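# Move three gears from furnace tray onto table upright

## Task

Lift each of the three gears from the furnace tray and place it on the table next to the tray, resting with its smaller end facing upward; release all of them at the end.

## Robot and tools

Robot: two six-joint arms with parallel grippers, named left_arm and right_arm. left_arm's base sits at (+0.018, +0.310, 0) m, yawed slightly (quat_wxyz +0.996, 0, 0, -0.090); right_arm's base is at (-0.025, -0.367, 0) m (quat_wxyz +1.000, 0, 0, +0.015). The names are just labels; they do not refer to the left or right of any picture.

Scene frame: origin on the table surface midway between the arms, +x pointing out across the table, +y toward left_arm, +z up. Gripper poses in results use this frame, in metres, with orientation as quat_wxyz. The reported hand position is the point between the finger pads, roughly 1 cm short of the tips, and may be somewhat inaccurate, more so when an arm is stretched far. Fingers extend along the gripper's +z axis and close along its y axis.

Tool execute_actions, argument actions: a list holding zero or one item. An empty list just reports the state. A motion item is {"rows": [...], "steps": n} with n from 1 to 15 (default 15), each step 1/30 s. Every row is one flat list of 14 numbers covering both arms together: left_arm waist, shoulder, elbow, wrist pitch, wrist yaw, wrist roll, gripper opening, then the same seven for right_arm. Always send all 14 even if one arm should stay put (repeat its current angles). The six joint values are absolute target angles in radians, the same quantities printed under Joint positions, not increments. One row is used per step; if rows run out before steps, the final row keeps being applied. A wait item is {"steps": n} with n up to 300; it commands nothing new. Optional "pictures": false omits camera images from the result.

Joint ranges (rad), identical for both arms: waist -2.880 to 2.880, shoulder 0.000 to 3.142, elbow 0.000 to 3.019, wrist pitch -1.693 to 1.571, wrist yaw -1.571 to 1.571, wrist roll -2.094 to 2.094. A target more than 0.019 past a limit, and beyond the joint's last reported angle, gets the whole call rejected with nothing sent. True limits may sit up to 0.019 either way; a target beyond the true end is clipped to it, and a "joint sent to its limit" line may appear (possibly referring to an earlier, still running motion). Absence of that line does not prove more room exists.

Gripper opening is a scale from -1 (shut) to +1 (fully open, about 0.094 m between pads). Away from the extremes, the fingers are driven to where grip_measured would read the commanded value. To hold something, command about 0.03 below the current grip_measured for a firm hold, smaller differences for a gentler one. Each gripper's reading may be off by around 1 mm, consistently. Pads push roughly 50 to 62 N each at most, less on thin (under 2 mm) parts, with a brief spike on first contact.

Motion limits: each step the commanded angle is kept within a fixed distance of the measured angle (waist 0.264, shoulder 0.32, elbow 0.276, wrist pitch 0.33, wrist yaw 0.186, wrist roll 0.522 rad), and targets are shrunk toward the current angles if they would move the gripper over 70 mm away. So large moves take several actions. Between calls the arms keep heading for the last row sent, until they have essentially stopped or a step was HELD; after that only a new action moves them further. The simulation keeps running while you compose replies.

Result lines: the state line gives each arm's gripper position and quaternion. Joint positions and Joint velocities list, per arm, the six joints (rad, rad/s) plus the pad gap (m, m/s). grip_measured is the opening on the command scale. "joint command not followed" means a clearance check altered or blocked joint targets on some steps; HELD flags steps where all or part of your row was not sent. MOTOR HOT appears from 85 °C; at 100 °C an OVER-TEMPERATURE FAULT makes that arm and its gripper go limp and drop until cooled, so avoid holding loads for long.

Cameras: cam_head_left, cam_head_right, cam_high, cam_low (each 504x504) and cam_left_wrist, cam_right_wrist (616x616 fisheye), returned in that order with calibration (K, distortion, T_world_to_cam) that may be slightly off. Wrist camera poses follow the arm's joint readings.

zoom_image: camera (one of the six names) and region [x0, y0, x1, y1] in that camera's pixel coordinates, origin top-left, at most 504 by 504; it gives a closer look at the latest image and moves nothing.

read_manual: section "licences" returns URDF licence text; no motion.

finished_scene: scene = the current scene's number. Call it only once all gears stand small end up on the table and both grippers have released. Replying without any tool call ends everything.

Cautions: occasional disturbances may tug a held part or shove loose items. Nothing may leave the table. Do not let the arms collide or press on each other. Avoid dropping gears, slamming, hard pushes and jerky motion; smooth, efficient moves are preferred.

Each tool is called by a JSON object that holds its "api" and its "payload", one argument or row to a line.

## Session

{"api": "execute_actions", "payload": {
  "actions": []
}}

Scene clock: 0.00 s of 6000.00 s.
left_arm: end_effector_position=(+0.7806, +0.5122, +0.1126) grip_measured=+1.000 end_effector_quat_wxyz=(+0.758, -0.551, +0.337, -0.093) | right_arm: end_effector_position=(+0.5250, -0.6683, +0.1343) grip_measured=+1.000 end_effector_quat_wxyz=(+0.283, +0.514, +0.699, +0.409)
Joint positions: left_arm=[ 0.286  2.347  1.5    1.083 -0.781 -0.977  0.094] | right_arm=[-0.737  1.789  1.212 -0.28  -0.839  0.891  0.094]
Joint velocities: left_arm=[-0.005  0.024  0.007  0.002 -0.022  0.022  0.   ] | right_arm=[-0.015 -0.005 -0.012 -0.007 -0.007  0.022  0.   ]
Motor temperatures (°C, as the motors report them): left_arm=[28 27 27 25 26 28] | right_arm=[27 25 24 26 26 25]

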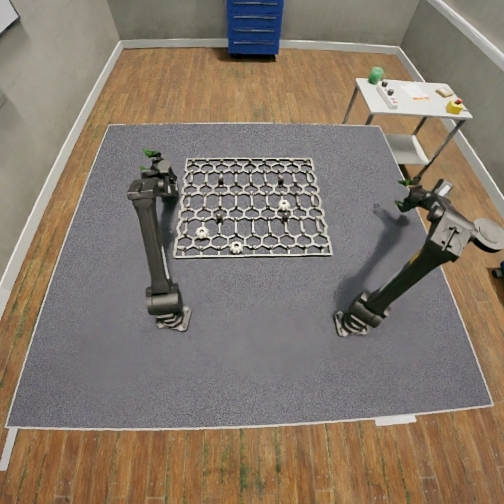

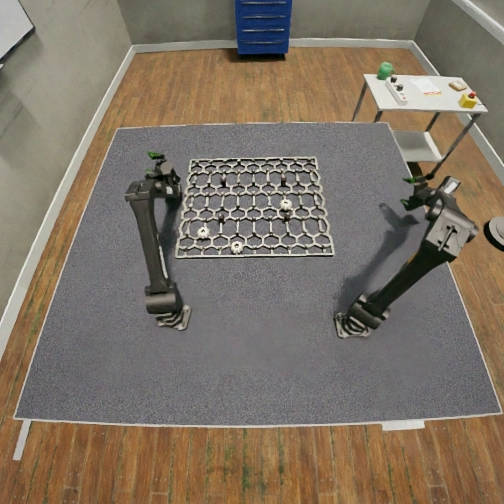

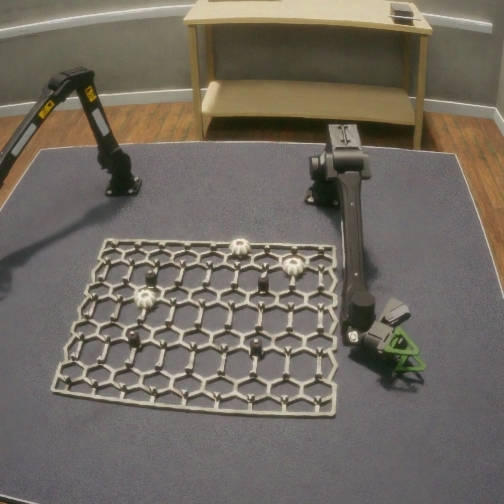

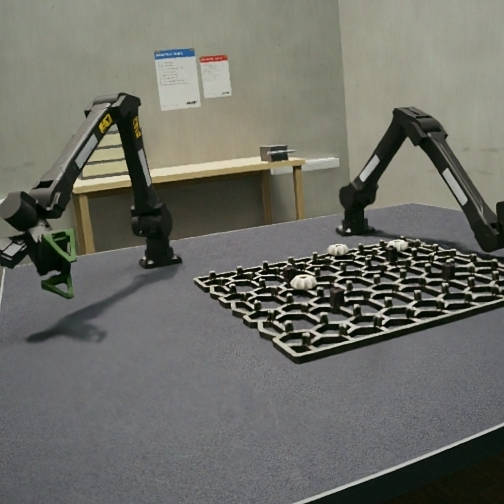

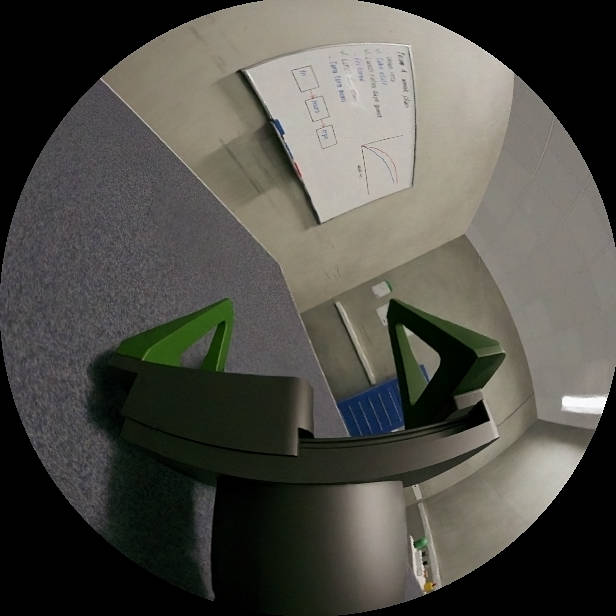

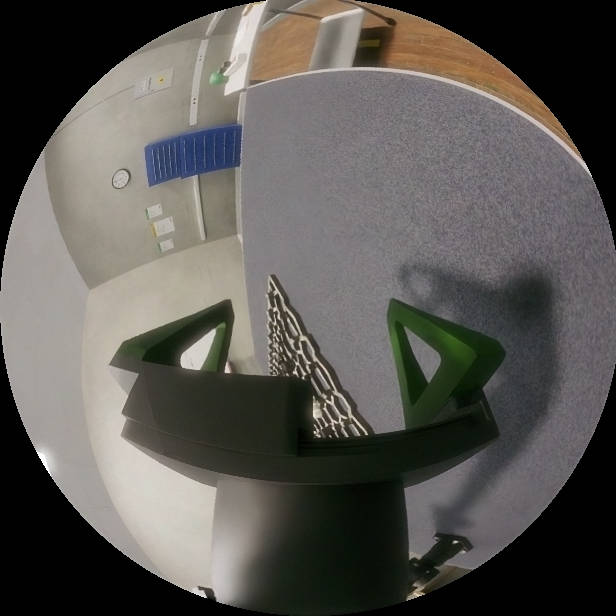

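{"api": "zoom_image", "payload": {
  "camera": "cam_head_left",
  "region": [160, 150, 340, 270]
}}

{"api": "zoom_image", "payload": {
  "camera": "cam_low",
  "region": [260, 220, 440, 320]
}}

{"api": "zoom_image", "payload": {
  "camera": "cam_high",
  "region": [90, 220, 350, 370]
}}

Region (160, 150, 340, 270) of cam_head_left's 504x504 image, scaled by 2.800, with more detail than that image has.

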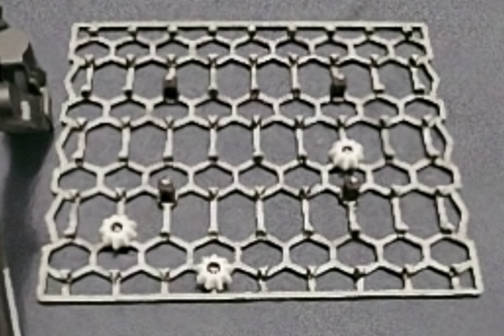

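Region (260, 220, 440, 320) of cam_low's 504x504 image, scaled by 2.800, with more detail than that image has.

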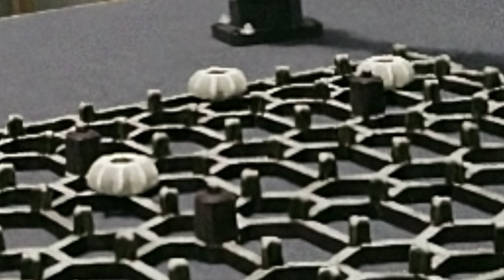

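Region (90, 220, 350, 370) of cam_high's 504x504 image, scaled by 1.938, with more detail than that image has; it fills the top 291 rows of this view, and the rest is white.

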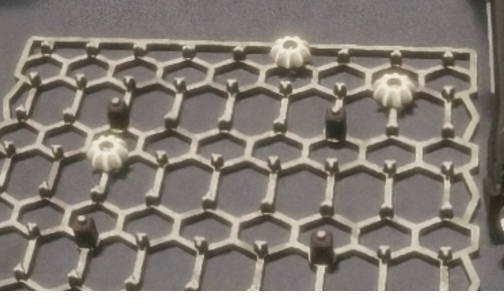

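{"api": "execute_actions", "payload": {
  "actions": [
    {"rows":[[0.286,1.5,1.5,0.8,-0.4,-0.5,0.6,-0.5,1.7,1.7,-0.6,-0.4,0.5,0.6]],"steps":15}
  ],
  "pictures": false
}}

{"api": "execute_actions", "payload": {
  "actions": [
    {"steps":30}
  ],
  "pictures": false
}}

{"api": "execute_actions", "payload": {
  "actions": [
    {"rows":[[-0.092,1.35,0.949,-1.17,0,0,0.6,0.343,1.882,1.605,-1.294,0,0,0.6]],"steps":15}
  ],
  "pictures": false
}}

{"api": "execute_actions", "payload": {
  "actions": [
    {"steps":90}
  ]
}}

Scene clock: 40.77 s of 6000.00 s.
left_arm: end_effector_position=(+0.8069, +0.4681, +0.2815) grip_measured=+0.602 end_effector_quat_wxyz=(+0.788, -0.390, +0.466, -0.102) | right_arm: end_effector_position=(+0.6080, -0.6196, +0.1972) grip_measured=+0.602 end_effector_quat_wxyz=(+0.322, +0.428, +0.813, +0.229)
Joint positions: left_arm=[ 0.286  2.077  1.483  0.887 -0.445 -0.696  0.075] | right_arm=[-0.516  1.772  1.463 -0.552 -0.436  0.647  0.075]
Joint velocities: left_arm=[-0.005 -0.708  0.002 -0.12   0.242  0.271 -0.001] | right_arm=[ 0.19  -0.073  0.535 -0.168  0.125 -0.33   0.   ]
Motor temperatures (°C, as the motors report them): left_arm=[28 34 31 25 26 28] | right_arm=[27 28 31 26 26 25]
Steps of this call (steps 1 to 90: nothing new was sent; then 37.27 s passed at rest; steps 91 to 105: all 15 steps of this action). Readings (joint positions):
91: left_arm=[0.286 2.341 1.498 1.068 -0.753 -0.954] | right_arm=[-0.731 1.788 1.219 -0.302 -0.807 0.871]
92: left_arm=[0.286 2.332 1.492 1.036 -0.719 -0.923] | right_arm=[-0.722 1.788 1.231 -0.343 -0.767 0.848]
94: left_arm=[0.286 2.305 1.485 0.989 -0.654 -0.871] | right_arm=[-0.690 1.787 1.260 -0.405 -0.693 0.805]
98: left_arm=[0.286 2.233 1.483 0.932 -0.536 -0.791] | right_arm=[-0.607 1.784 1.330 -0.487 -0.545 0.733]
105: the state above

Scene clock: 41.77 s of 6000.00 s.
left_arm: end_effector_position=(+0.5968, +0.4393, +0.6914) grip_measured=+0.602 end_effector_quat_wxyz=(+0.910, -0.286, +0.279, -0.114) | right_arm: end_effector_position=(+0.6329, -0.6268, +0.3445) grip_measured=+0.602 end_effector_quat_wxyz=(+0.438, +0.334, +0.813, +0.189)
Joint positions: left_arm=[ 0.286  1.469  1.483  0.82  -0.404 -0.512  0.075] | right_arm=[-0.502  1.694  1.653 -0.594 -0.404  0.515  0.075]
Joint velocities: left_arm=[-0.005  0.073 -0.007 -0.056 -0.066 -0.007 -0.   ] | right_arm=[-0.015 -0.015 -0.017 -0.017  0.007 -0.007  0.   ]
Motor temperatures (°C, as the motors report them): left_arm=[28 34 31 25 26 28] | right_arm=[27 28 31 26 26 25]
Steps of this call (steps 1 to 30: the robot went on to your last target). Readings (joint positions):
1: left_arm=[0.286 2.053 1.483 0.883 -0.440 -0.686] | right_arm=[-0.511 1.770 1.481 -0.557 -0.430 0.637]
2: left_arm=[0.286 2.029 1.483 0.880 -0.435 -0.676] | right_arm=[-0.507 1.767 1.499 -0.562 -0.425 0.627]
4: left_arm=[0.286 1.980 1.483 0.875 -0.428 -0.658] | right_arm=[-0.503 1.760 1.532 -0.570 -0.417 0.608]
8: left_arm=[0.286 1.883 1.483 0.868 -0.421 -0.630] | right_arm=[-0.502 1.742 1.591 -0.584 -0.407 0.570]
30: the state above

Scene clock: 42.27 s of 6000.00 s.
left_arm: end_effector_position=(+0.6355, +0.1872, +0.3607) grip_measured=+0.602 end_effector_quat_wxyz=(+0.674, -0.000, +0.729, -0.119) | right_arm: end_effector_position=(+0.5990, -0.4511, +0.1691) grip_measured=+0.602 end_effector_quat_wxyz=(+0.147, +0.175, +0.973, +0.026)
Joint positions: left_arm=[-0.024  1.409  1.038  0.307 -0.029 -0.177  0.075] | right_arm=[-0.175  1.826  1.627 -1.074 -0.041  0.218  0.075]
Joint velocities: left_arm=[-0.601 -0.063 -0.784 -1.985  0.183  0.652  0.   ] | right_arm=[ 0.972  0.317 -0.095 -0.96   0.271 -0.535  0.   ]
Motor temperatures (°C, as the motors report them): left_arm=[28 34 31 25 26 28] | right_arm=[27 28 31 26 26 25]
Steps of this call (steps 1 to 15: all 15 steps of this action). Readings (joint positions):
1: left_arm=[0.281 1.468 1.472 0.803 -0.377 -0.487] | right_arm=[-0.497 1.696 1.652 -0.609 -0.379 0.495]
2: left_arm=[0.273 1.454 1.444 0.770 -0.346 -0.455] | right_arm=[-0.491 1.696 1.652 -0.636 -0.350 0.470]
4: left_arm=[0.236 1.431 1.378 0.708 -0.286 -0.400] | right_arm=[-0.463 1.706 1.650 -0.696 -0.292 0.424]
8: left_arm=[0.136 1.411 1.256 0.595 -0.170 -0.316] | right_arm=[-0.378 1.744 1.646 -0.822 -0.171 0.340]
15: the state above

Scene clock: 45.27 s of 6000.00 s.
left_arm: end_effector_position=(+0.3580, +0.2120, +0.1074) grip_measured=+0.602 end_effector_quat_wxyz=(-0.010, +0.136, +0.991, +0.002) | right_arm: end_effector_position=(+0.5097, -0.1598, +0.1183) grip_measured=+0.602 end_effector_quat_wxyz=(+0.003, -0.177, +0.984, +0.001)
Joint positions: left_arm=[-0.101  1.37   0.933 -1.154 -0.001 -0.008  0.075] | right_arm=[ 0.339  1.888  1.61  -1.287 -0.002  0.014  0.075]
Joint velocities: left_arm=[ 0.024  0.005 -0.007 -0.002  0.051 -0.066 -0.   ] | right_arm=[ 0.005 -0.015  0.002  0.002 -0.022  0.022 -0.   ]
Motor temperatures (°C, as the motors report them): left_arm=[28 33 31 25 26 28] | right_arm=[27 29 31 26 26 25]
Steps of this call (steps 1 to 45: the robot went on to your last target; steps 46 to 90: nothing new was sent). Readings (joint positions):
1: left_arm=[-0.043 1.408 1.011 0.231 -0.018 -0.152] | right_arm=[-0.141 1.837 1.623 -1.104 -0.033 0.203]
2: left_arm=[-0.061 1.405 0.987 0.139 -0.009 -0.126] | right_arm=[-0.106 1.847 1.620 -1.130 -0.027 0.190]
4: left_arm=[-0.090 1.398 0.952 -0.072 -0.002 -0.083] | right_arm=[-0.032 1.863 1.615 -1.173 -0.019 0.164]
8: left_arm=[-0.101 1.394 0.936 -0.496 -0.001 -0.038] | right_arm=[0.126 1.884 1.610 -1.224 -0.011 0.123]
90: the state above
All arms were judged still, so your last target was given up. Only a new action makes them travel on or press farther. Fingers that are still opening or closing keep moving.
camera_calibration (this result's frames):
cam_left_wrist: T_world_to_cam=[[-0.285224, -0.958412, -0.00970838, 0.306547], [-0.755488, 0.218577, 0.617626, 0.16182], [-0.589818, 0.183496, -0.786412, 0.377187], [0, 0, 0, 1]] pos_world=[0.432159, 0.189215, 0.199656]
cam_right_wrist: T_world_to_cam=[[0.35085, -0.93643, 0.00177273, -0.334296], [-0.759528, -0.283463, 0.585462, 0.277831], [-0.547742, -0.206756, -0.810698, 0.464056], [0, 0, 0, 1]] pos_world=[0.582491, -0.138344, 0.214142]

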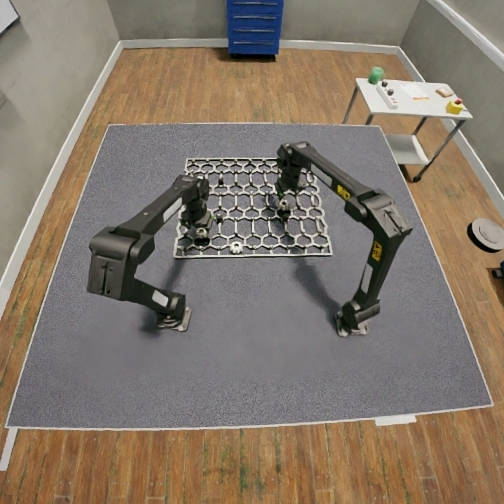

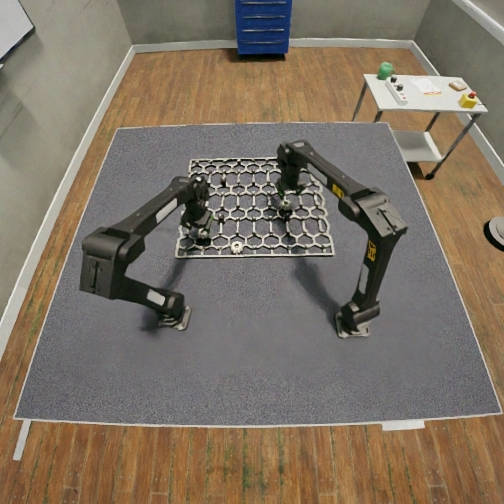

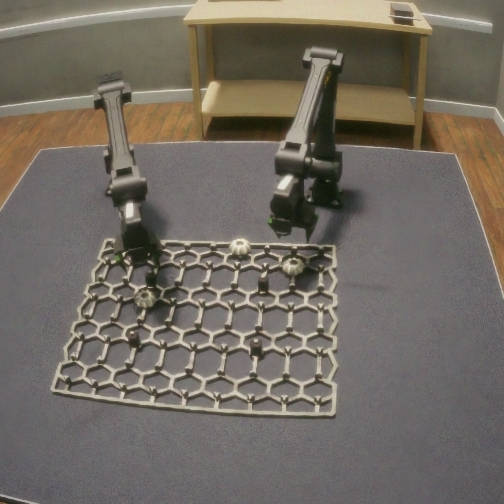

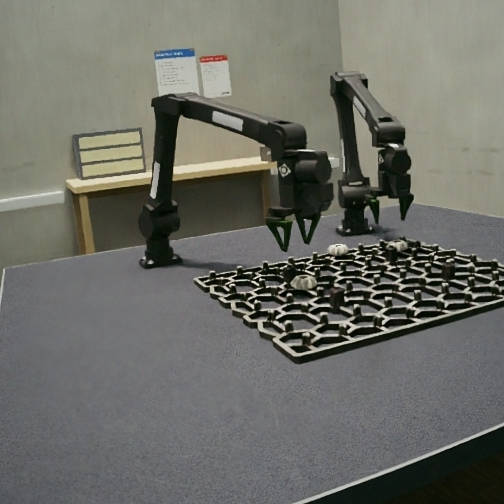

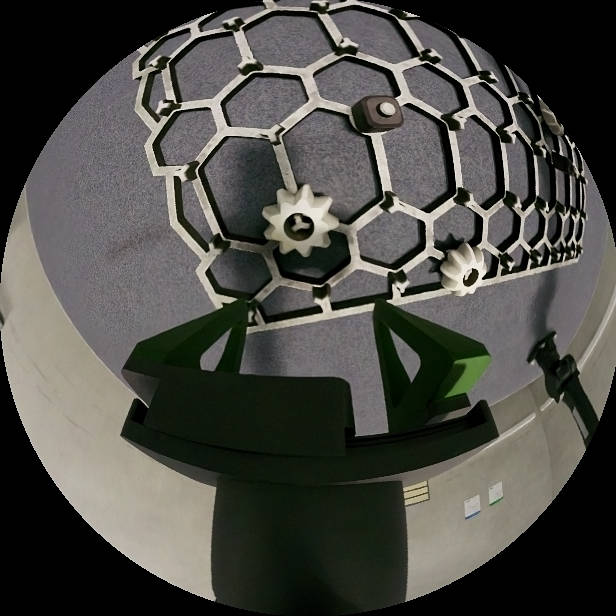

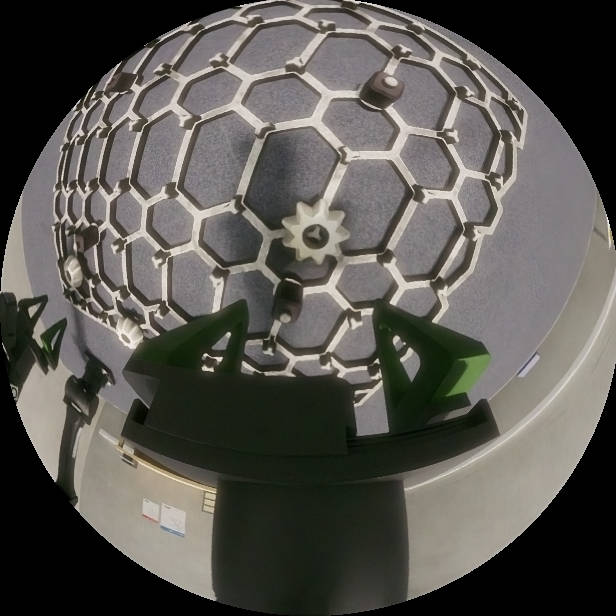

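{"api": "execute_actions", "payload": {
  "actions": [
    {"rows":[[-0.068,1.455,0.94,-1.045,0,-0.254,0.6,0.315,1.982,1.64,-1.224,0,0.35,0.6]],"steps":15}
  ],
  "pictures": false
}}

{"api": "execute_actions", "payload": {
  "actions": [
    {"steps":40}
  ]
}}

Scene clock: 62.37 s of 6000.00 s.
left_arm: end_effector_position=(+0.3796, +0.2154, +0.0804) grip_measured=+0.602 end_effector_quat_wxyz=(-0.003, +0.009, +1.000, +0.001) | right_arm: end_effector_position=(+0.5239, -0.1689, +0.0577) grip_measured=+0.602 end_effector_quat_wxyz=(-0.022, -0.011, +1.000, -0.007)
Joint positions: left_arm=[-0.076  1.448  0.933 -1.061 -0.001 -0.237  0.075] | right_arm=[ 0.316  1.999  1.614 -1.232 -0.002  0.324  0.075]
Joint velocities: left_arm=[-0.015 -0.005  0.012 -0.002 -0.037 -0.11  -0.   ] | right_arm=[-0.005 -0.034 -0.007 -0.007 -0.022  0.037  0.001]
Motor temperatures (°C, as the motors report them): left_arm=[28 31 32 25 26 28] | right_arm=[27 30 30 26 26 25]
Steps of this call (steps 1 to 90: nothing new was sent; then 13.60 s passed at rest; steps 91 to 105: all 15 steps of this action). Readings (joint positions):
91: left_arm=[-0.099 1.374 0.933 -1.141 -0.001 -0.042] | right_arm=[0.338 1.893 1.610 -1.279 -0.002 0.060]
92: left_arm=[-0.096 1.383 0.933 -1.114 -0.001 -0.083] | right_arm=[0.337 1.899 1.613 -1.263 -0.002 0.115]
94: left_arm=[-0.086 1.410 0.933 -1.076 -0.001 -0.142] | right_arm=[0.332 1.922 1.614 -1.240 -0.002 0.195]
98: left_arm=[-0.076 1.448 0.933 -1.063 -0.001 -0.204] | right_arm=[0.319 1.976 1.614 -1.233 -0.002 0.279]
105: the state above

Scene clock: 63.70 s of 6000.00 s.
left_arm: end_effector_position=(+0.3796, +0.2154, +0.0804) grip_measured=+0.602 end_effector_quat_wxyz=(-0.003, +0.005, +1.000, +0.001) | right_arm: end_effector_position=(+0.5240, -0.1689, +0.0579) grip_measured=+0.602 end_effector_quat_wxyz=(-0.022, -0.005, +1.000, -0.007)
Joint positions: left_arm=[-0.076  1.448  0.933 -1.061 -0.001 -0.246  0.075] | right_arm=[ 0.316  1.999  1.614 -1.232 -0.002  0.336  0.075]
Joint velocities: left_arm=[ 0.005 -0.015 -0.007  0.012  0.051 -0.051  0.   ] | right_arm=[-0.015 -0.015  0.007  0.002 -0.037 -0.051  0.001]
Motor temperatures (°C, as the motors report them): left_arm=[28 31 32 25 26 28] | right_arm=[27 30 30 26 26 25]
Steps of this call (steps 1 to 30: the robot went on to your last target; steps 31 to 40: nothing new was sent). Readings (joint positions):
1: left_arm=[-0.076 1.448 0.933 -1.061 -0.001 -0.239] | right_arm=[0.316 1.999 1.614 -1.232 -0.002 0.326]
2: left_arm=[-0.076 1.448 0.933 -1.061 -0.001 -0.240] | right_arm=[0.316 1.999 1.614 -1.232 -0.002 0.328]
4: left_arm=[-0.076 1.448 0.933 -1.061 -0.001 -0.242] | right_arm=[0.316 1.999 1.614 -1.232 -0.002 0.331]
8: left_arm=[-0.076 1.448 0.933 -1.061 -0.001 -0.245] | right_arm=[0.316 1.999 1.614 -1.232 -0.002 0.334]
40: the state above
All arms were judged still, so your last target was given up. Only a new action makes them travel on or press farther. Fingers that are still opening or closing keep moving.
camera_calibration (this result's frames):
cam_left_wrist: T_world_to_cam=[[-0.026649, -0.999581, -0.0113229, 0.226566], [-0.795709, 0.0143547, 0.60551, 0.254288], [-0.605093, 0.0251459, -0.795758, 0.408789], [0, 0, 0, 1]] pos_world=[0.455733, 0.212542, 0.173889]
cam_right_wrist: T_world_to_cam=[[0.0140476, -0.999757, 0.016981, -0.182758], [-0.78054, -0.000349894, 0.625106, 0.377917], [-0.624948, -0.0220356, -0.780355, 0.490964], [0, 0, 0, 1]] pos_world=[0.604373, -0.171763, 0.149992]

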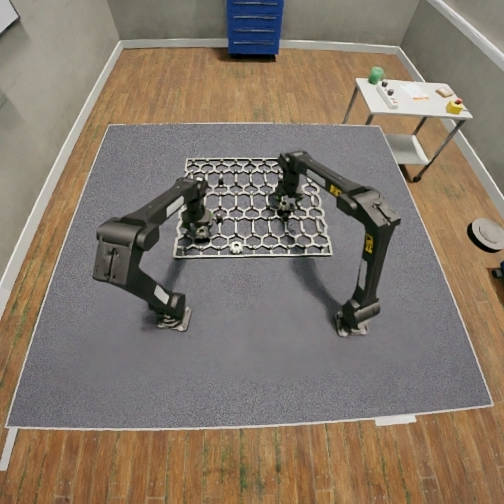

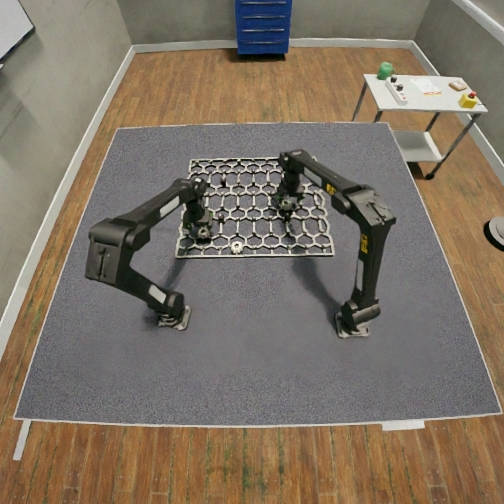

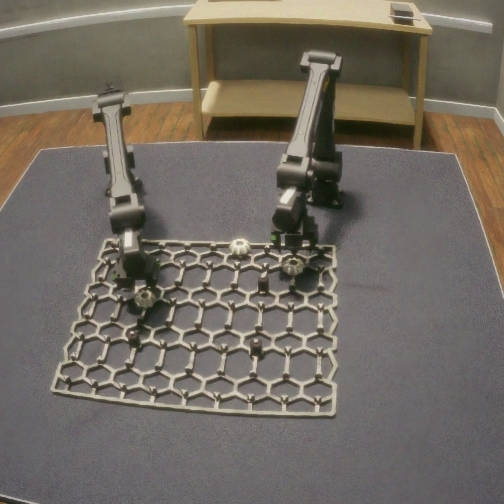

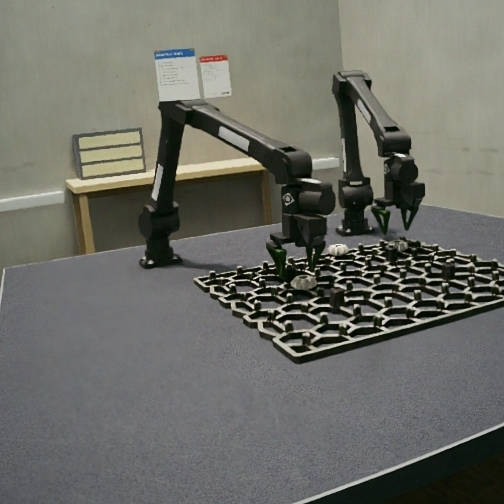

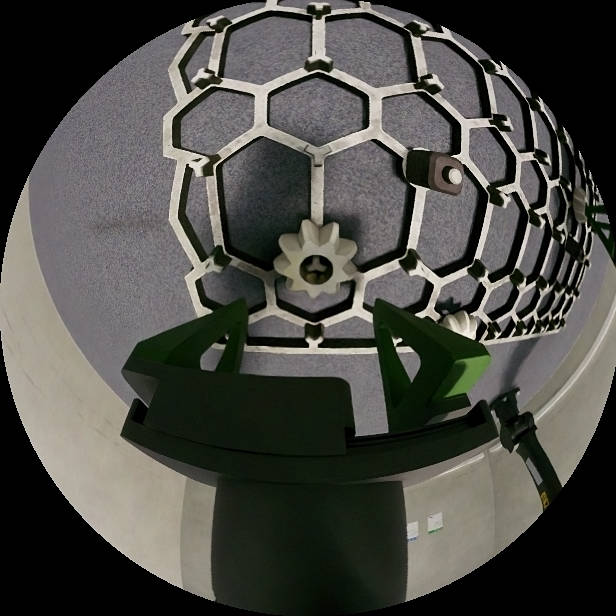

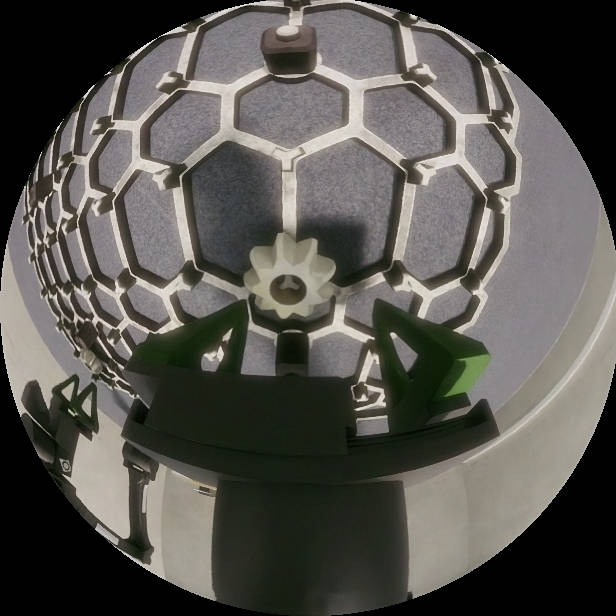

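{"api": "execute_actions", "payload": {
  "actions": [
    {"rows":[[-0.087,1.508,0.912,-0.952,0,-0.27,0.6,0.335,1.99,1.62,-1.172,0,0.37,0.6]],"steps":15}
  ],
  "pictures": false
}}

{"api": "execute_actions", "payload": {
  "actions": [
    {"steps":20}
  ]
}}

Scene clock: 86.50 s of 6000.00 s.
left_arm: end_effector_position=(+0.3884, +0.2131, +0.0565) grip_measured=+0.602 end_effector_quat_wxyz=(+0.008, -0.003, +1.000, -0.001) | right_arm: end_effector_position=(+0.5325, -0.1557, +0.0577) grip_measured=+0.602 end_effector_quat_wxyz=(+0.002, -0.004, +1.000, +0.002)
Joint positions: left_arm=[-0.076  1.494  0.909 -0.97  -0.001 -0.262  0.075] | right_arm=[ 0.332  1.999  1.614 -1.181 -0.002  0.355  0.075]
Joint velocities: left_arm=[-0.005 -0.015 -0.027  0.002 -0.022 -0.051  0.   ] | right_arm=[-0.005 -0.005  0.002  0.012 -0.037 -0.007  0.   ]
Motor temperatures (°C, as the motors report them): left_arm=[28 30 32 25 26 28] | right_arm=[27 31 32 26 26 25]
Steps of this call (steps 1 to 90: nothing new was sent; then 19.30 s passed at rest; steps 91 to 105: all 15 steps of this action). Readings (joint positions):
91: left_arm=[-0.076 1.450 0.929 -1.047 -0.001 -0.248] | right_arm=[0.316 1.999 1.614 -1.224 -0.002 0.339]
92: left_arm=[-0.076 1.454 0.924 -1.018 -0.001 -0.251] | right_arm=[0.317 1.999 1.614 -1.209 -0.002 0.342]
94: left_arm=[-0.076 1.470 0.920 -0.984 -0.001 -0.255] | right_arm=[0.321 1.999 1.614 -1.189 -0.002 0.347]
98: left_arm=[-0.076 1.493 0.911 -0.971 -0.001 -0.259] | right_arm=[0.329 1.999 1.614 -1.182 -0.002 0.352]
105: the state above

Scene clock: 87.17 s of 6000.00 s.
left_arm: end_effector_position=(+0.3884, +0.2131, +0.0565) grip_measured=+0.602 end_effector_quat_wxyz=(+0.008, -0.003, +1.000, -0.001) | right_arm: end_effector_position=(+0.5325, -0.1557, +0.0577) grip_measured=+0.602 end_effector_quat_wxyz=(+0.002, -0.003, +1.000, +0.002)
Joint positions: left_arm=[-0.076  1.494  0.909 -0.97  -0.001 -0.262  0.075] | right_arm=[ 0.332  1.999  1.614 -1.181 -0.002  0.355  0.075]
Joint velocities: left_arm=[ 0.005 -0.015 -0.022 -0.002 -0.037 -0.183  0.001] | right_arm=[-0.005  0.005 -0.002 -0.017  0.037  0.051 -0.001]
Motor temperatures (°C, as the motors report them): left_arm=[28 30 32 25 26 28] | right_arm=[27 31 32 26 26 25]
Steps of this call (steps 1 to 15: the robot went on to your last target; steps 16 to 20: nothing new was sent). Readings (joint positions):
1: left_arm=[-0.076 1.494 0.909 -0.970 -0.001 -0.262] | right_arm=[0.332 1.999 1.614 -1.181 -0.002 0.355]
2: left_arm=[-0.076 1.494 0.909 -0.970 -0.001 -0.262] | right_arm=[0.332 1.999 1.614 -1.181 -0.002 0.355]
4: left_arm=[-0.076 1.494 0.909 -0.970 -0.001 -0.262] | right_arm=[0.332 1.999 1.614 -1.181 -0.002 0.355]
8: left_arm=[-0.076 1.494 0.909 -0.970 -0.001 -0.262] | right_arm=[0.332 1.999 1.614 -1.181 -0.002 0.355]
20: the state above
All arms were judged still, so your last target was given up. Only a new action makes them travel on or press farther. Fingers that are still opening or closing keep moving.
camera_calibration (this result's frames):
cam_left_wrist: T_world_to_cam=[[-0.0100624, -0.999931, -0.00604584, 0.217558], [-0.808641, 0.00458054, 0.588284, 0.28393], [-0.588216, 0.0108085, -0.808631, 0.39236], [0, 0, 0, 1]] pos_world=[0.462579, 0.212002, 0.151558]
cam_right_wrist: T_world_to_cam=[[0.00981795, -0.999952, 0.000215079, -0.166467], [-0.809677, -0.00782354, 0.586823, 0.401289], [-0.586793, -0.00593555, -0.809715, 0.480247], [0, 0, 0, 1]] pos_world=[0.608355, -0.160469, 0.153413]

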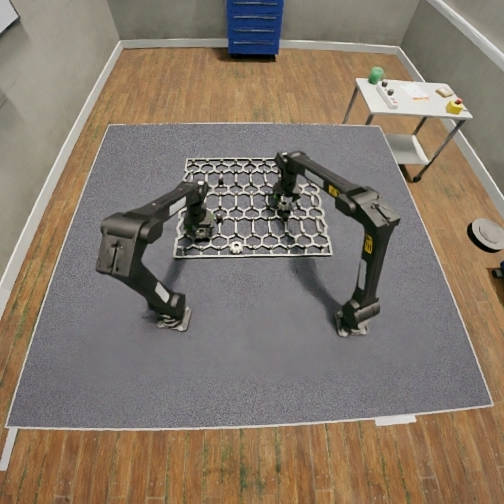

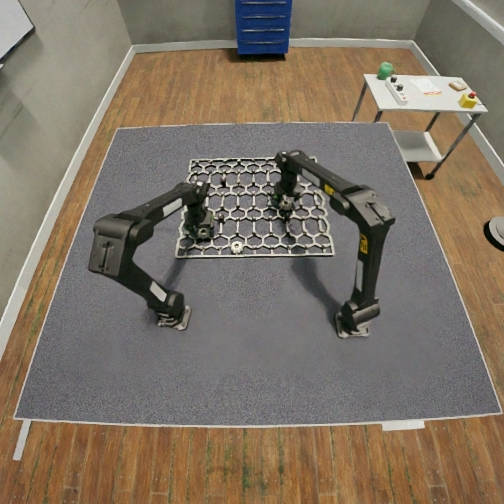

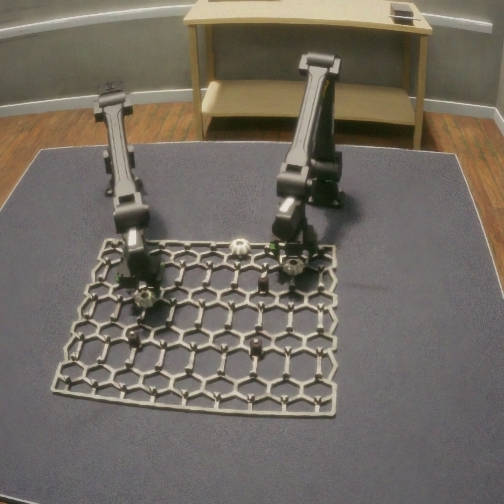

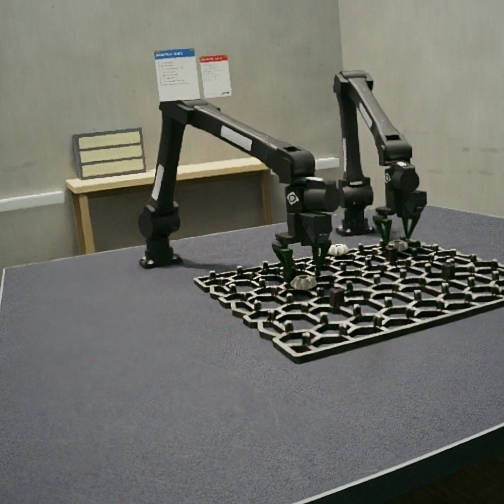

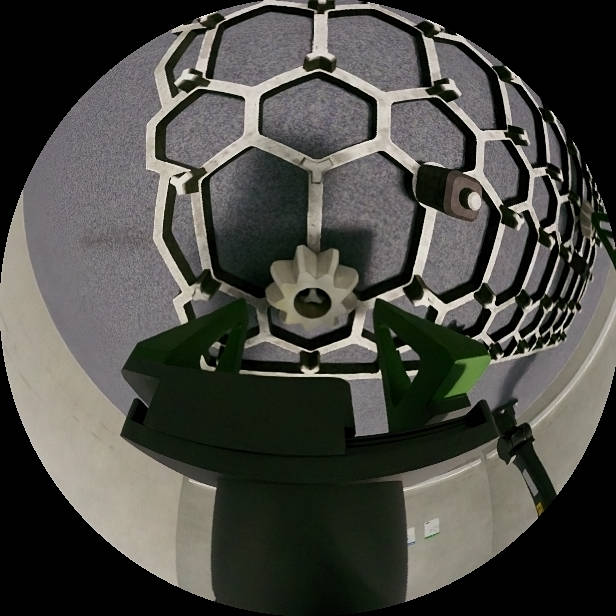

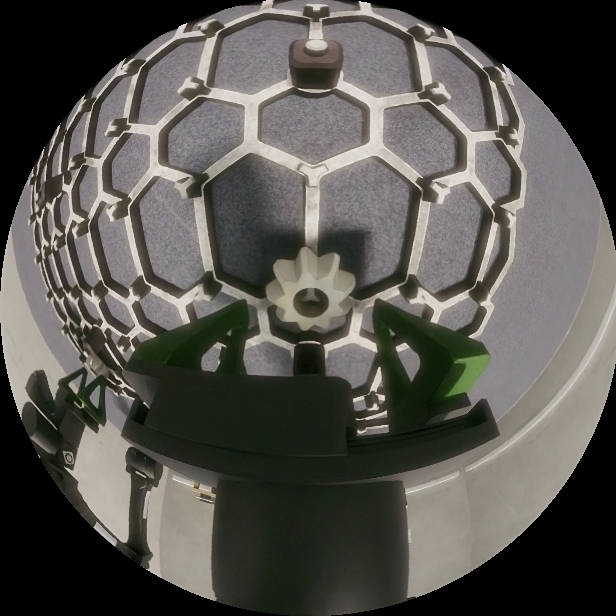

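{"api": "execute_actions", "payload": {
  "actions": [
    {"rows":[[-0.094,1.555,0.87,-0.878,0,-0.27,0.6,0.335,2.028,1.575,-1.107,0,0.37,0.6]],"steps":15}
  ],
  "pictures": false
}}

{"api": "execute_actions", "payload": {
  "actions": [
    {"steps":15}
  ]
}}

Scene clock: 96.73 s of 6000.00 s.
left_arm: end_effector_position=(+0.3837, +0.2113, +0.0274) grip_measured=+0.602 end_effector_quat_wxyz=(+0.004, +0.000, +1.000, -0.000) | right_arm: end_effector_position=(+0.5306, -0.1564, +0.0285) grip_measured=+0.602 end_effector_quat_wxyz=(+0.001, -0.003, +1.000, +0.001)
Joint positions: left_arm=[-0.084  1.54   0.868 -0.891 -0.001 -0.263  0.075] | right_arm=[ 0.332  2.026  1.575 -1.117 -0.002  0.356  0.075]
Joint velocities: left_arm=[-0.015  0.015 -0.022 -0.012  0.037  0.037 -0.001] | right_arm=[-0.005 -0.015 -0.012  0.022 -0.007  0.022  0.   ]
Motor temperatures (°C, as the motors report them): left_arm=[28 30 31 25 26 28] | right_arm=[27 31 31 26 26 26]
Steps of this call (steps 1 to 90: nothing new was sent; then 6.07 s passed at rest; steps 91 to 105: all 15 steps of this action). Readings (joint positions):
91: left_arm=[-0.076 1.496 0.904 -0.957 -0.001 -0.262] | right_arm=[0.332 1.999 1.608 -1.169 -0.002 0.356]
92: left_arm=[-0.077 1.499 0.896 -0.931 -0.001 -0.262] | right_arm=[0.332 1.999 1.601 -1.149 -0.002 0.356]
94: left_arm=[-0.080 1.514 0.882 -0.905 -0.001 -0.262] | right_arm=[0.332 2.003 1.589 -1.126 -0.002 0.356]
98: left_arm=[-0.083 1.539 0.868 -0.897 -0.001 -0.263] | right_arm=[0.332 2.020 1.577 -1.118 -0.002 0.356]
105: the state above

Scene clock: 97.23 s of 6000.00 s.
left_arm: end_effector_position=(+0.3837, +0.2113, +0.0274) grip_measured=+0.602 end_effector_quat_wxyz=(+0.004, +0.000, +1.000, -0.000) | right_arm: end_effector_position=(+0.5306, -0.1564, +0.0285) grip_measured=+0.602 end_effector_quat_wxyz=(+0.001, -0.003, +1.000, +0.001)
Joint positions: left_arm=[-0.084  1.54   0.868 -0.891 -0.001 -0.263  0.075] | right_arm=[ 0.332  2.026  1.575 -1.117 -0.002  0.356  0.075]
Joint velocities: left_arm=[-0.005 -0.005 -0.007  0.002 -0.037  0.081 -0.   ] | right_arm=[-0.005  0.005 -0.027 -0.002  0.022  0.037 -0.001]
Motor temperatures (°C, as the motors report them): left_arm=[28 30 31 25 26 28] | right_arm=[27 31 31 26 26 26]
Steps of this call (steps 1 to 15: the robot went on to your last target). Readings (joint positions):
1: left_arm=[-0.084 1.540 0.868 -0.891 -0.001 -0.263] | right_arm=[0.332 2.026 1.575 -1.117 -0.002 0.356]
2: left_arm=[-0.084 1.540 0.868 -0.891 -0.001 -0.263] | right_arm=[0.332 2.026 1.575 -1.117 -0.002 0.356]
4: left_arm=[-0.084 1.540 0.868 -0.891 -0.001 -0.263] | right_arm=[0.332 2.026 1.575 -1.117 -0.002 0.356]
8: left_arm=[-0.084 1.540 0.868 -0.891 -0.001 -0.263] | right_arm=[0.332 2.026 1.575 -1.117 -0.002 0.356]
15: the state above
All arms were judged still, so your last target was given up. Only a new action makes them travel on or press farther. Fingers that are still opening or closing keep moving.
camera_calibration (this result's frames):
cam_left_wrist: T_world_to_cam=[[-0.0169819, -0.99982, -0.00844664, 0.218205], [-0.803854, 0.00862879, 0.594764, 0.294324], [-0.594584, 0.0168901, -0.803856, 0.367115], [0, 0, 0, 1]] pos_world=[0.45858, 0.209426, 0.121897]
cam_right_wrist: T_world_to_cam=[[0.00943718, -0.999955, 0.000740841, -0.166963], [-0.808841, -0.0071979, 0.587983, 0.416512], [-0.587951, -0.00614813, -0.808873, 0.456085], [0, 0, 0, 1]] pos_world=[0.606623, -0.161154, 0.124137]

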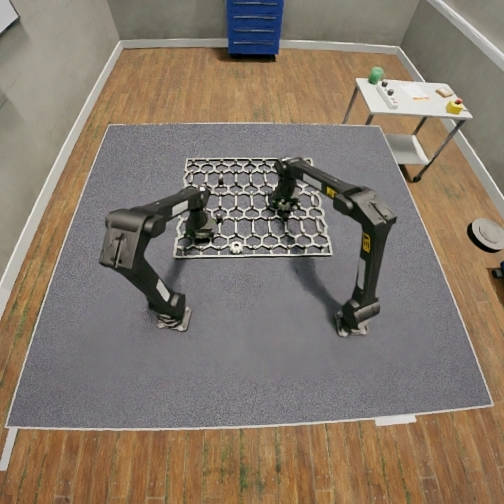

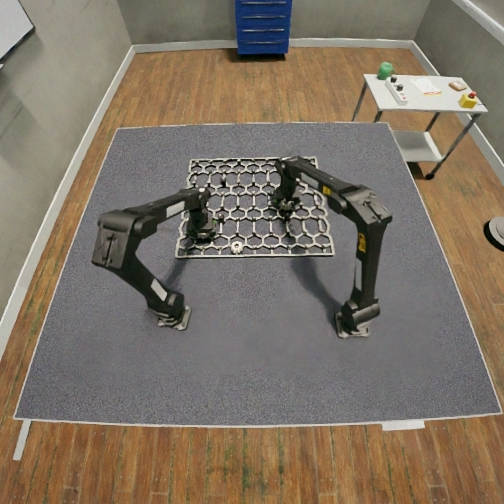

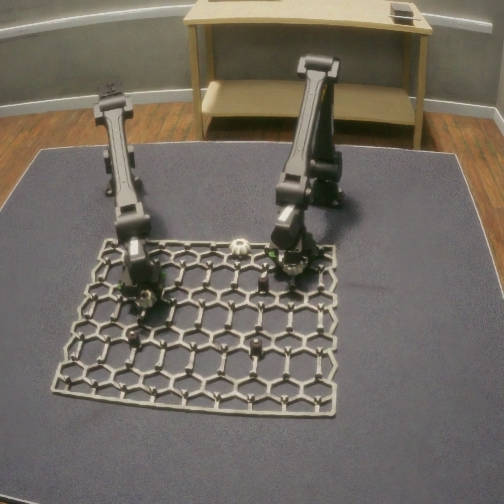

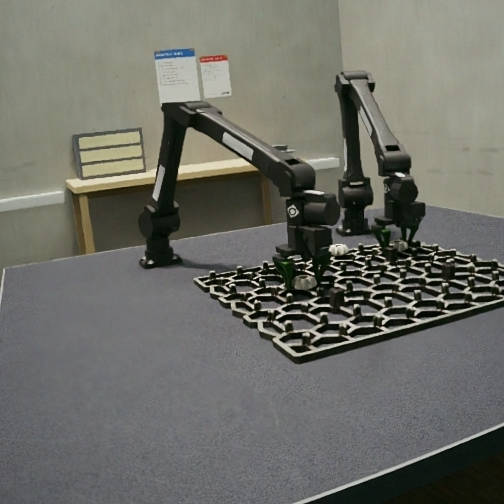

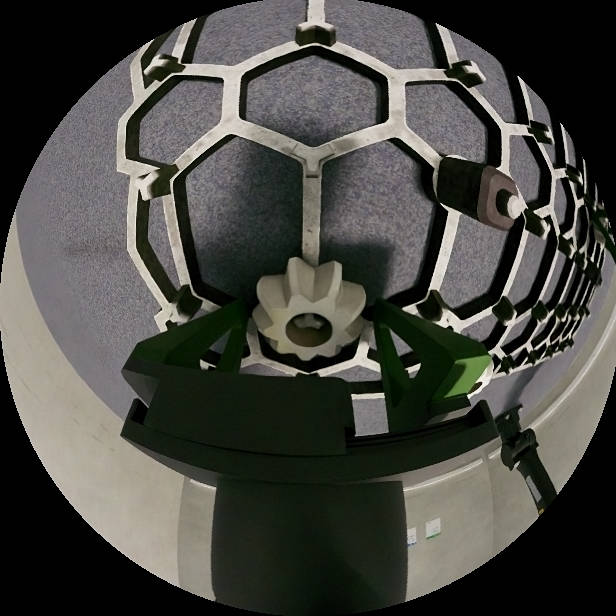

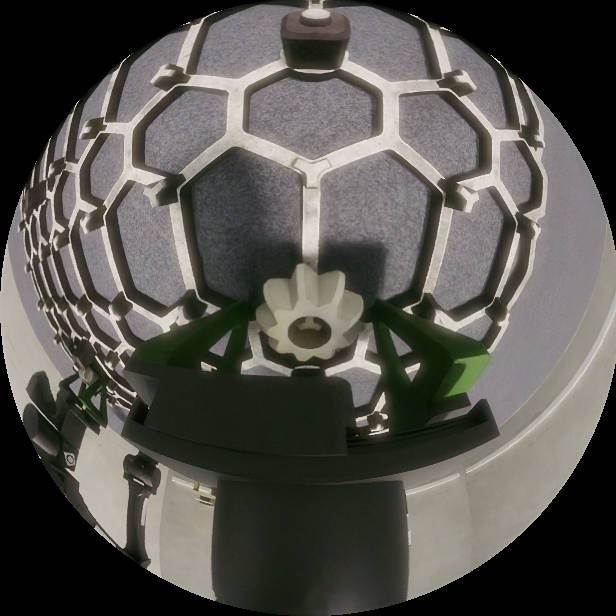

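{"api": "zoom_image", "payload": {
  "camera": "cam_low",
  "region": [260, 200, 440, 310]
}}

Region (260, 200, 440, 310) of cam_low's 504x504 image, scaled by 2.800, with more detail than that image has.

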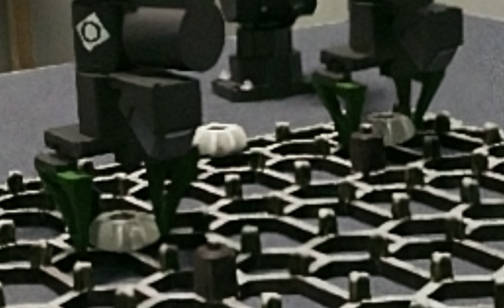

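{"api": "execute_actions", "payload": {
  "actions": [
    {"rows":[[-0.094,1.555,0.87,-0.878,0,-0.27,0.6,0.335,2.04,1.575,-1.13,0,0.37,0.6]],"steps":12}
  ],
  "pictures": false
}}

{"api": "execute_actions", "payload": {
  "actions": [
    {"rows":[[-0.094,1.555,0.87,-0.878,0,-0.27,0.45,0.335,2.04,1.575,-1.13,0,0.37,0.45],[-0.094,1.555,0.87,-0.878,0,-0.27,0.4,0.335,2.04,1.575,-1.13,0,0.37,0.4],[-0.094,1.555,0.87,-0.878,0,-0.27,0.35,0.335,2.04,1.575,-1.13,0,0.37,0.35],[-0.094,1.555,0.87,-0.878,0,-0.27,0.3,0.335,2.04,1.575,-1.13,0,0.37,0.3],[-0.094,1.555,0.87,-0.878,0,-0.27,0.27,0.335,2.04,1.575,-1.13,0,0.37,0.27],[-0.094,1.555,0.87,-0.878,0,-0.27,0.24,0.335,2.04,1.575,-1.13,0,0.37,0.24],[-0.094,1.555,0.87,-0.878,0,-0.27,0.21,0.335,2.04,1.575,-1.13,0,0.37,0.21],[-0.094,1.555,0.87,-0.878,0,-0.27,0.18,0.335,2.04,1.575,-1.13,0,0.37,0.18],[-0.094,1.555,0.87,-0.878,0,-0.27,0.15,0.335,2.04,1.575,-1.13,0,0.37,0.15],[-0.094,1.555,0.87,-0.878,0,-0.27,0.12,0.335,2.04,1.575,-1.13,0,0.37,0.12]],"steps":15}
  ]
}}

Scene clock: 111.57 s of 6000.00 s.
left_arm: end_effector_position=(+0.3837, +0.2113, +0.0274) grip_measured=+0.602 end_effector_quat_wxyz=(+0.004, +0.000, +1.000, -0.000) | right_arm: end_effector_position=(+0.5292, -0.1569, +0.0285) grip_measured=+0.602 end_effector_quat_wxyz=(-0.002, -0.003, +1.000, +0.000)
Joint positions: left_arm=[-0.084  1.54   0.868 -0.891 -0.001 -0.263  0.075] | right_arm=[ 0.332  2.026  1.575 -1.123 -0.002  0.356  0.075]
Joint velocities: left_arm=[ 0.005  0.005  0.017 -0.002  0.022 -0.037 -0.   ] | right_arm=[-0.005 -0.024 -0.022 -0.012  0.022 -0.037 -0.   ]
Motor temperatures (°C, as the motors report them): left_arm=[28 30 31 25 26 28] | right_arm=[27 32 31 26 26 26]
Steps of this call (steps 1 to 90: nothing new was sent; then 10.93 s passed at rest; steps 91 to 102: all 12 steps of this action). Readings (joint positions):
91: left_arm=[-0.084 1.540 0.868 -0.891 -0.001 -0.263] | right_arm=[0.332 2.026 1.575 -1.117 -0.002 0.356]
92: left_arm=[-0.084 1.540 0.868 -0.891 -0.001 -0.263] | right_arm=[0.332 2.026 1.575 -1.119 -0.002 0.356]
94: left_arm=[-0.084 1.540 0.868 -0.891 -0.001 -0.263] | right_arm=[0.332 2.026 1.575 -1.121 -0.002 0.356]
98: left_arm=[-0.084 1.540 0.868 -0.891 -0.001 -0.263] | right_arm=[0.332 2.026 1.575 -1.122 -0.002 0.356]
102: the state above

Scene clock: 112.07 s of 6000.00 s.
left_arm: end_effector_position=(+0.3850, +0.2121, +0.0274) grip_measured=+0.197 end_effector_quat_wxyz=(+0.007, +0.000, +1.000, +0.002) | right_arm: end_effector_position=(+0.5290, -0.1566, +0.0283) grip_measured=+0.201 end_effector_quat_wxyz=(-0.002, -0.003, +1.000, +0.001)
Joint positions: left_arm=[-0.084  1.54   0.868 -0.887 -0.008 -0.263  0.056] | right_arm=[ 0.332  2.026  1.575 -1.123 -0.003  0.356  0.056]
Joint velocities: left_arm=[-0.005  0.005  0.002 -0.022 -0.066 -0.037  0.   ] | right_arm=[ 0.005  0.005  0.002 -0.002  0.007  0.095  0.   ]
Motor temperatures (°C, as the motors report them): left_arm=[28 30 31 25 26 28] | right_arm=[27 32 30 26 26 26]
Steps of this call (steps 1 to 15: all 15 steps of this action). Readings (joint positions):
1: left_arm=[-0.084 1.540 0.868 -0.891 -0.001 -0.263] | right_arm=[0.332 2.026 1.575 -1.123 -0.002 0.356]
2: left_arm=[-0.084 1.540 0.868 -0.891 -0.001 -0.263] | right_arm=[0.332 2.026 1.575 -1.123 -0.002 0.356]
4: left_arm=[-0.084 1.540 0.868 -0.891 -0.004 -0.263] | right_arm=[0.332 2.026 1.575 -1.123 -0.002 0.356]
8: left_arm=[-0.084 1.540 0.868 -0.887 -0.008 -0.263] | right_arm=[0.332 2.026 1.575 -1.123 -0.003 0.356]
15: the state above
camera_calibration (this result's frames):
cam_left_wrist: T_world_to_cam=[[-0.0168573, -0.999764, -0.0137104, 0.219119], [-0.807256, 0.00551788, 0.590176, 0.297438], [-0.589961, 0.0210166, -0.807158, 0.365313], [0, 0, 0, 1]] pos_world=[0.459323, 0.209749, 0.122329]
cam_right_wrist: T_world_to_cam=[[0.00982836, -0.999949, 0.00226597, -0.167409], [-0.805098, -0.00656916, 0.593106, 0.413344], [-0.59306, -0.00765358, -0.805122, 0.457348], [0, 0, 0, 1]] pos_world=[0.605663, -0.161185, 0.123444]

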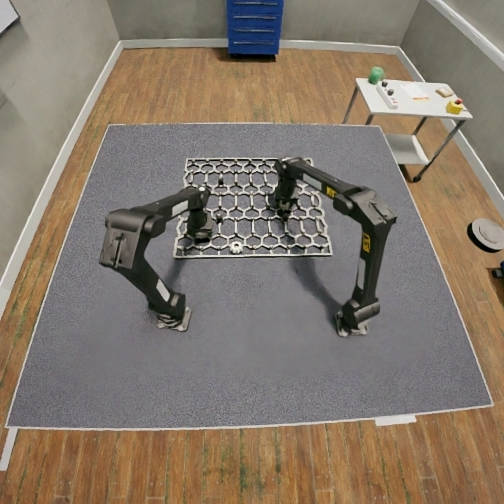

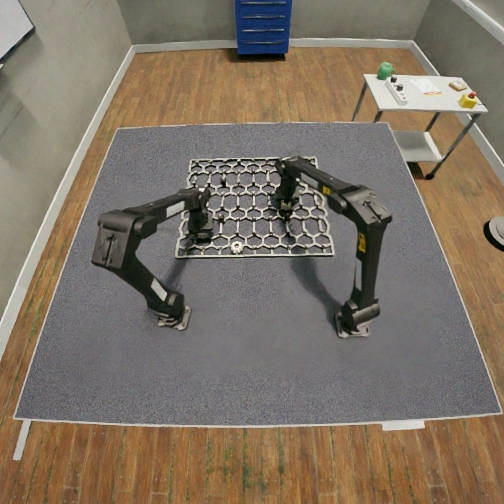

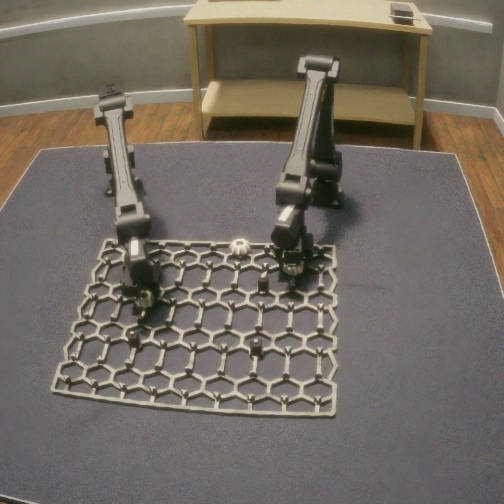

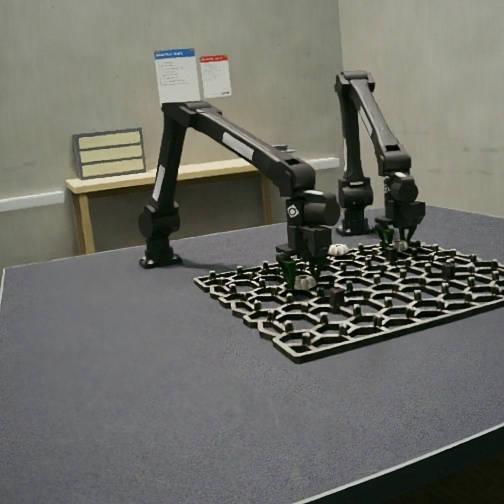

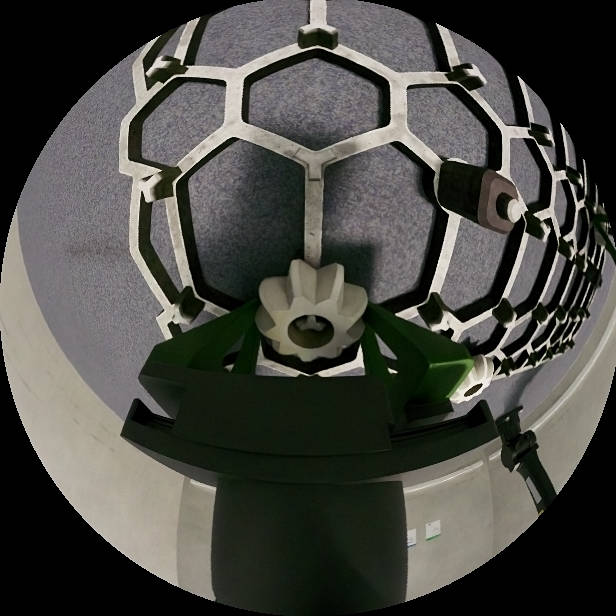

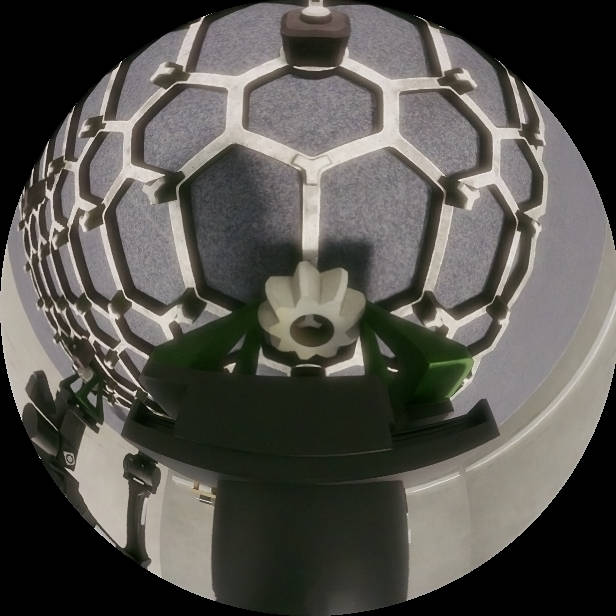

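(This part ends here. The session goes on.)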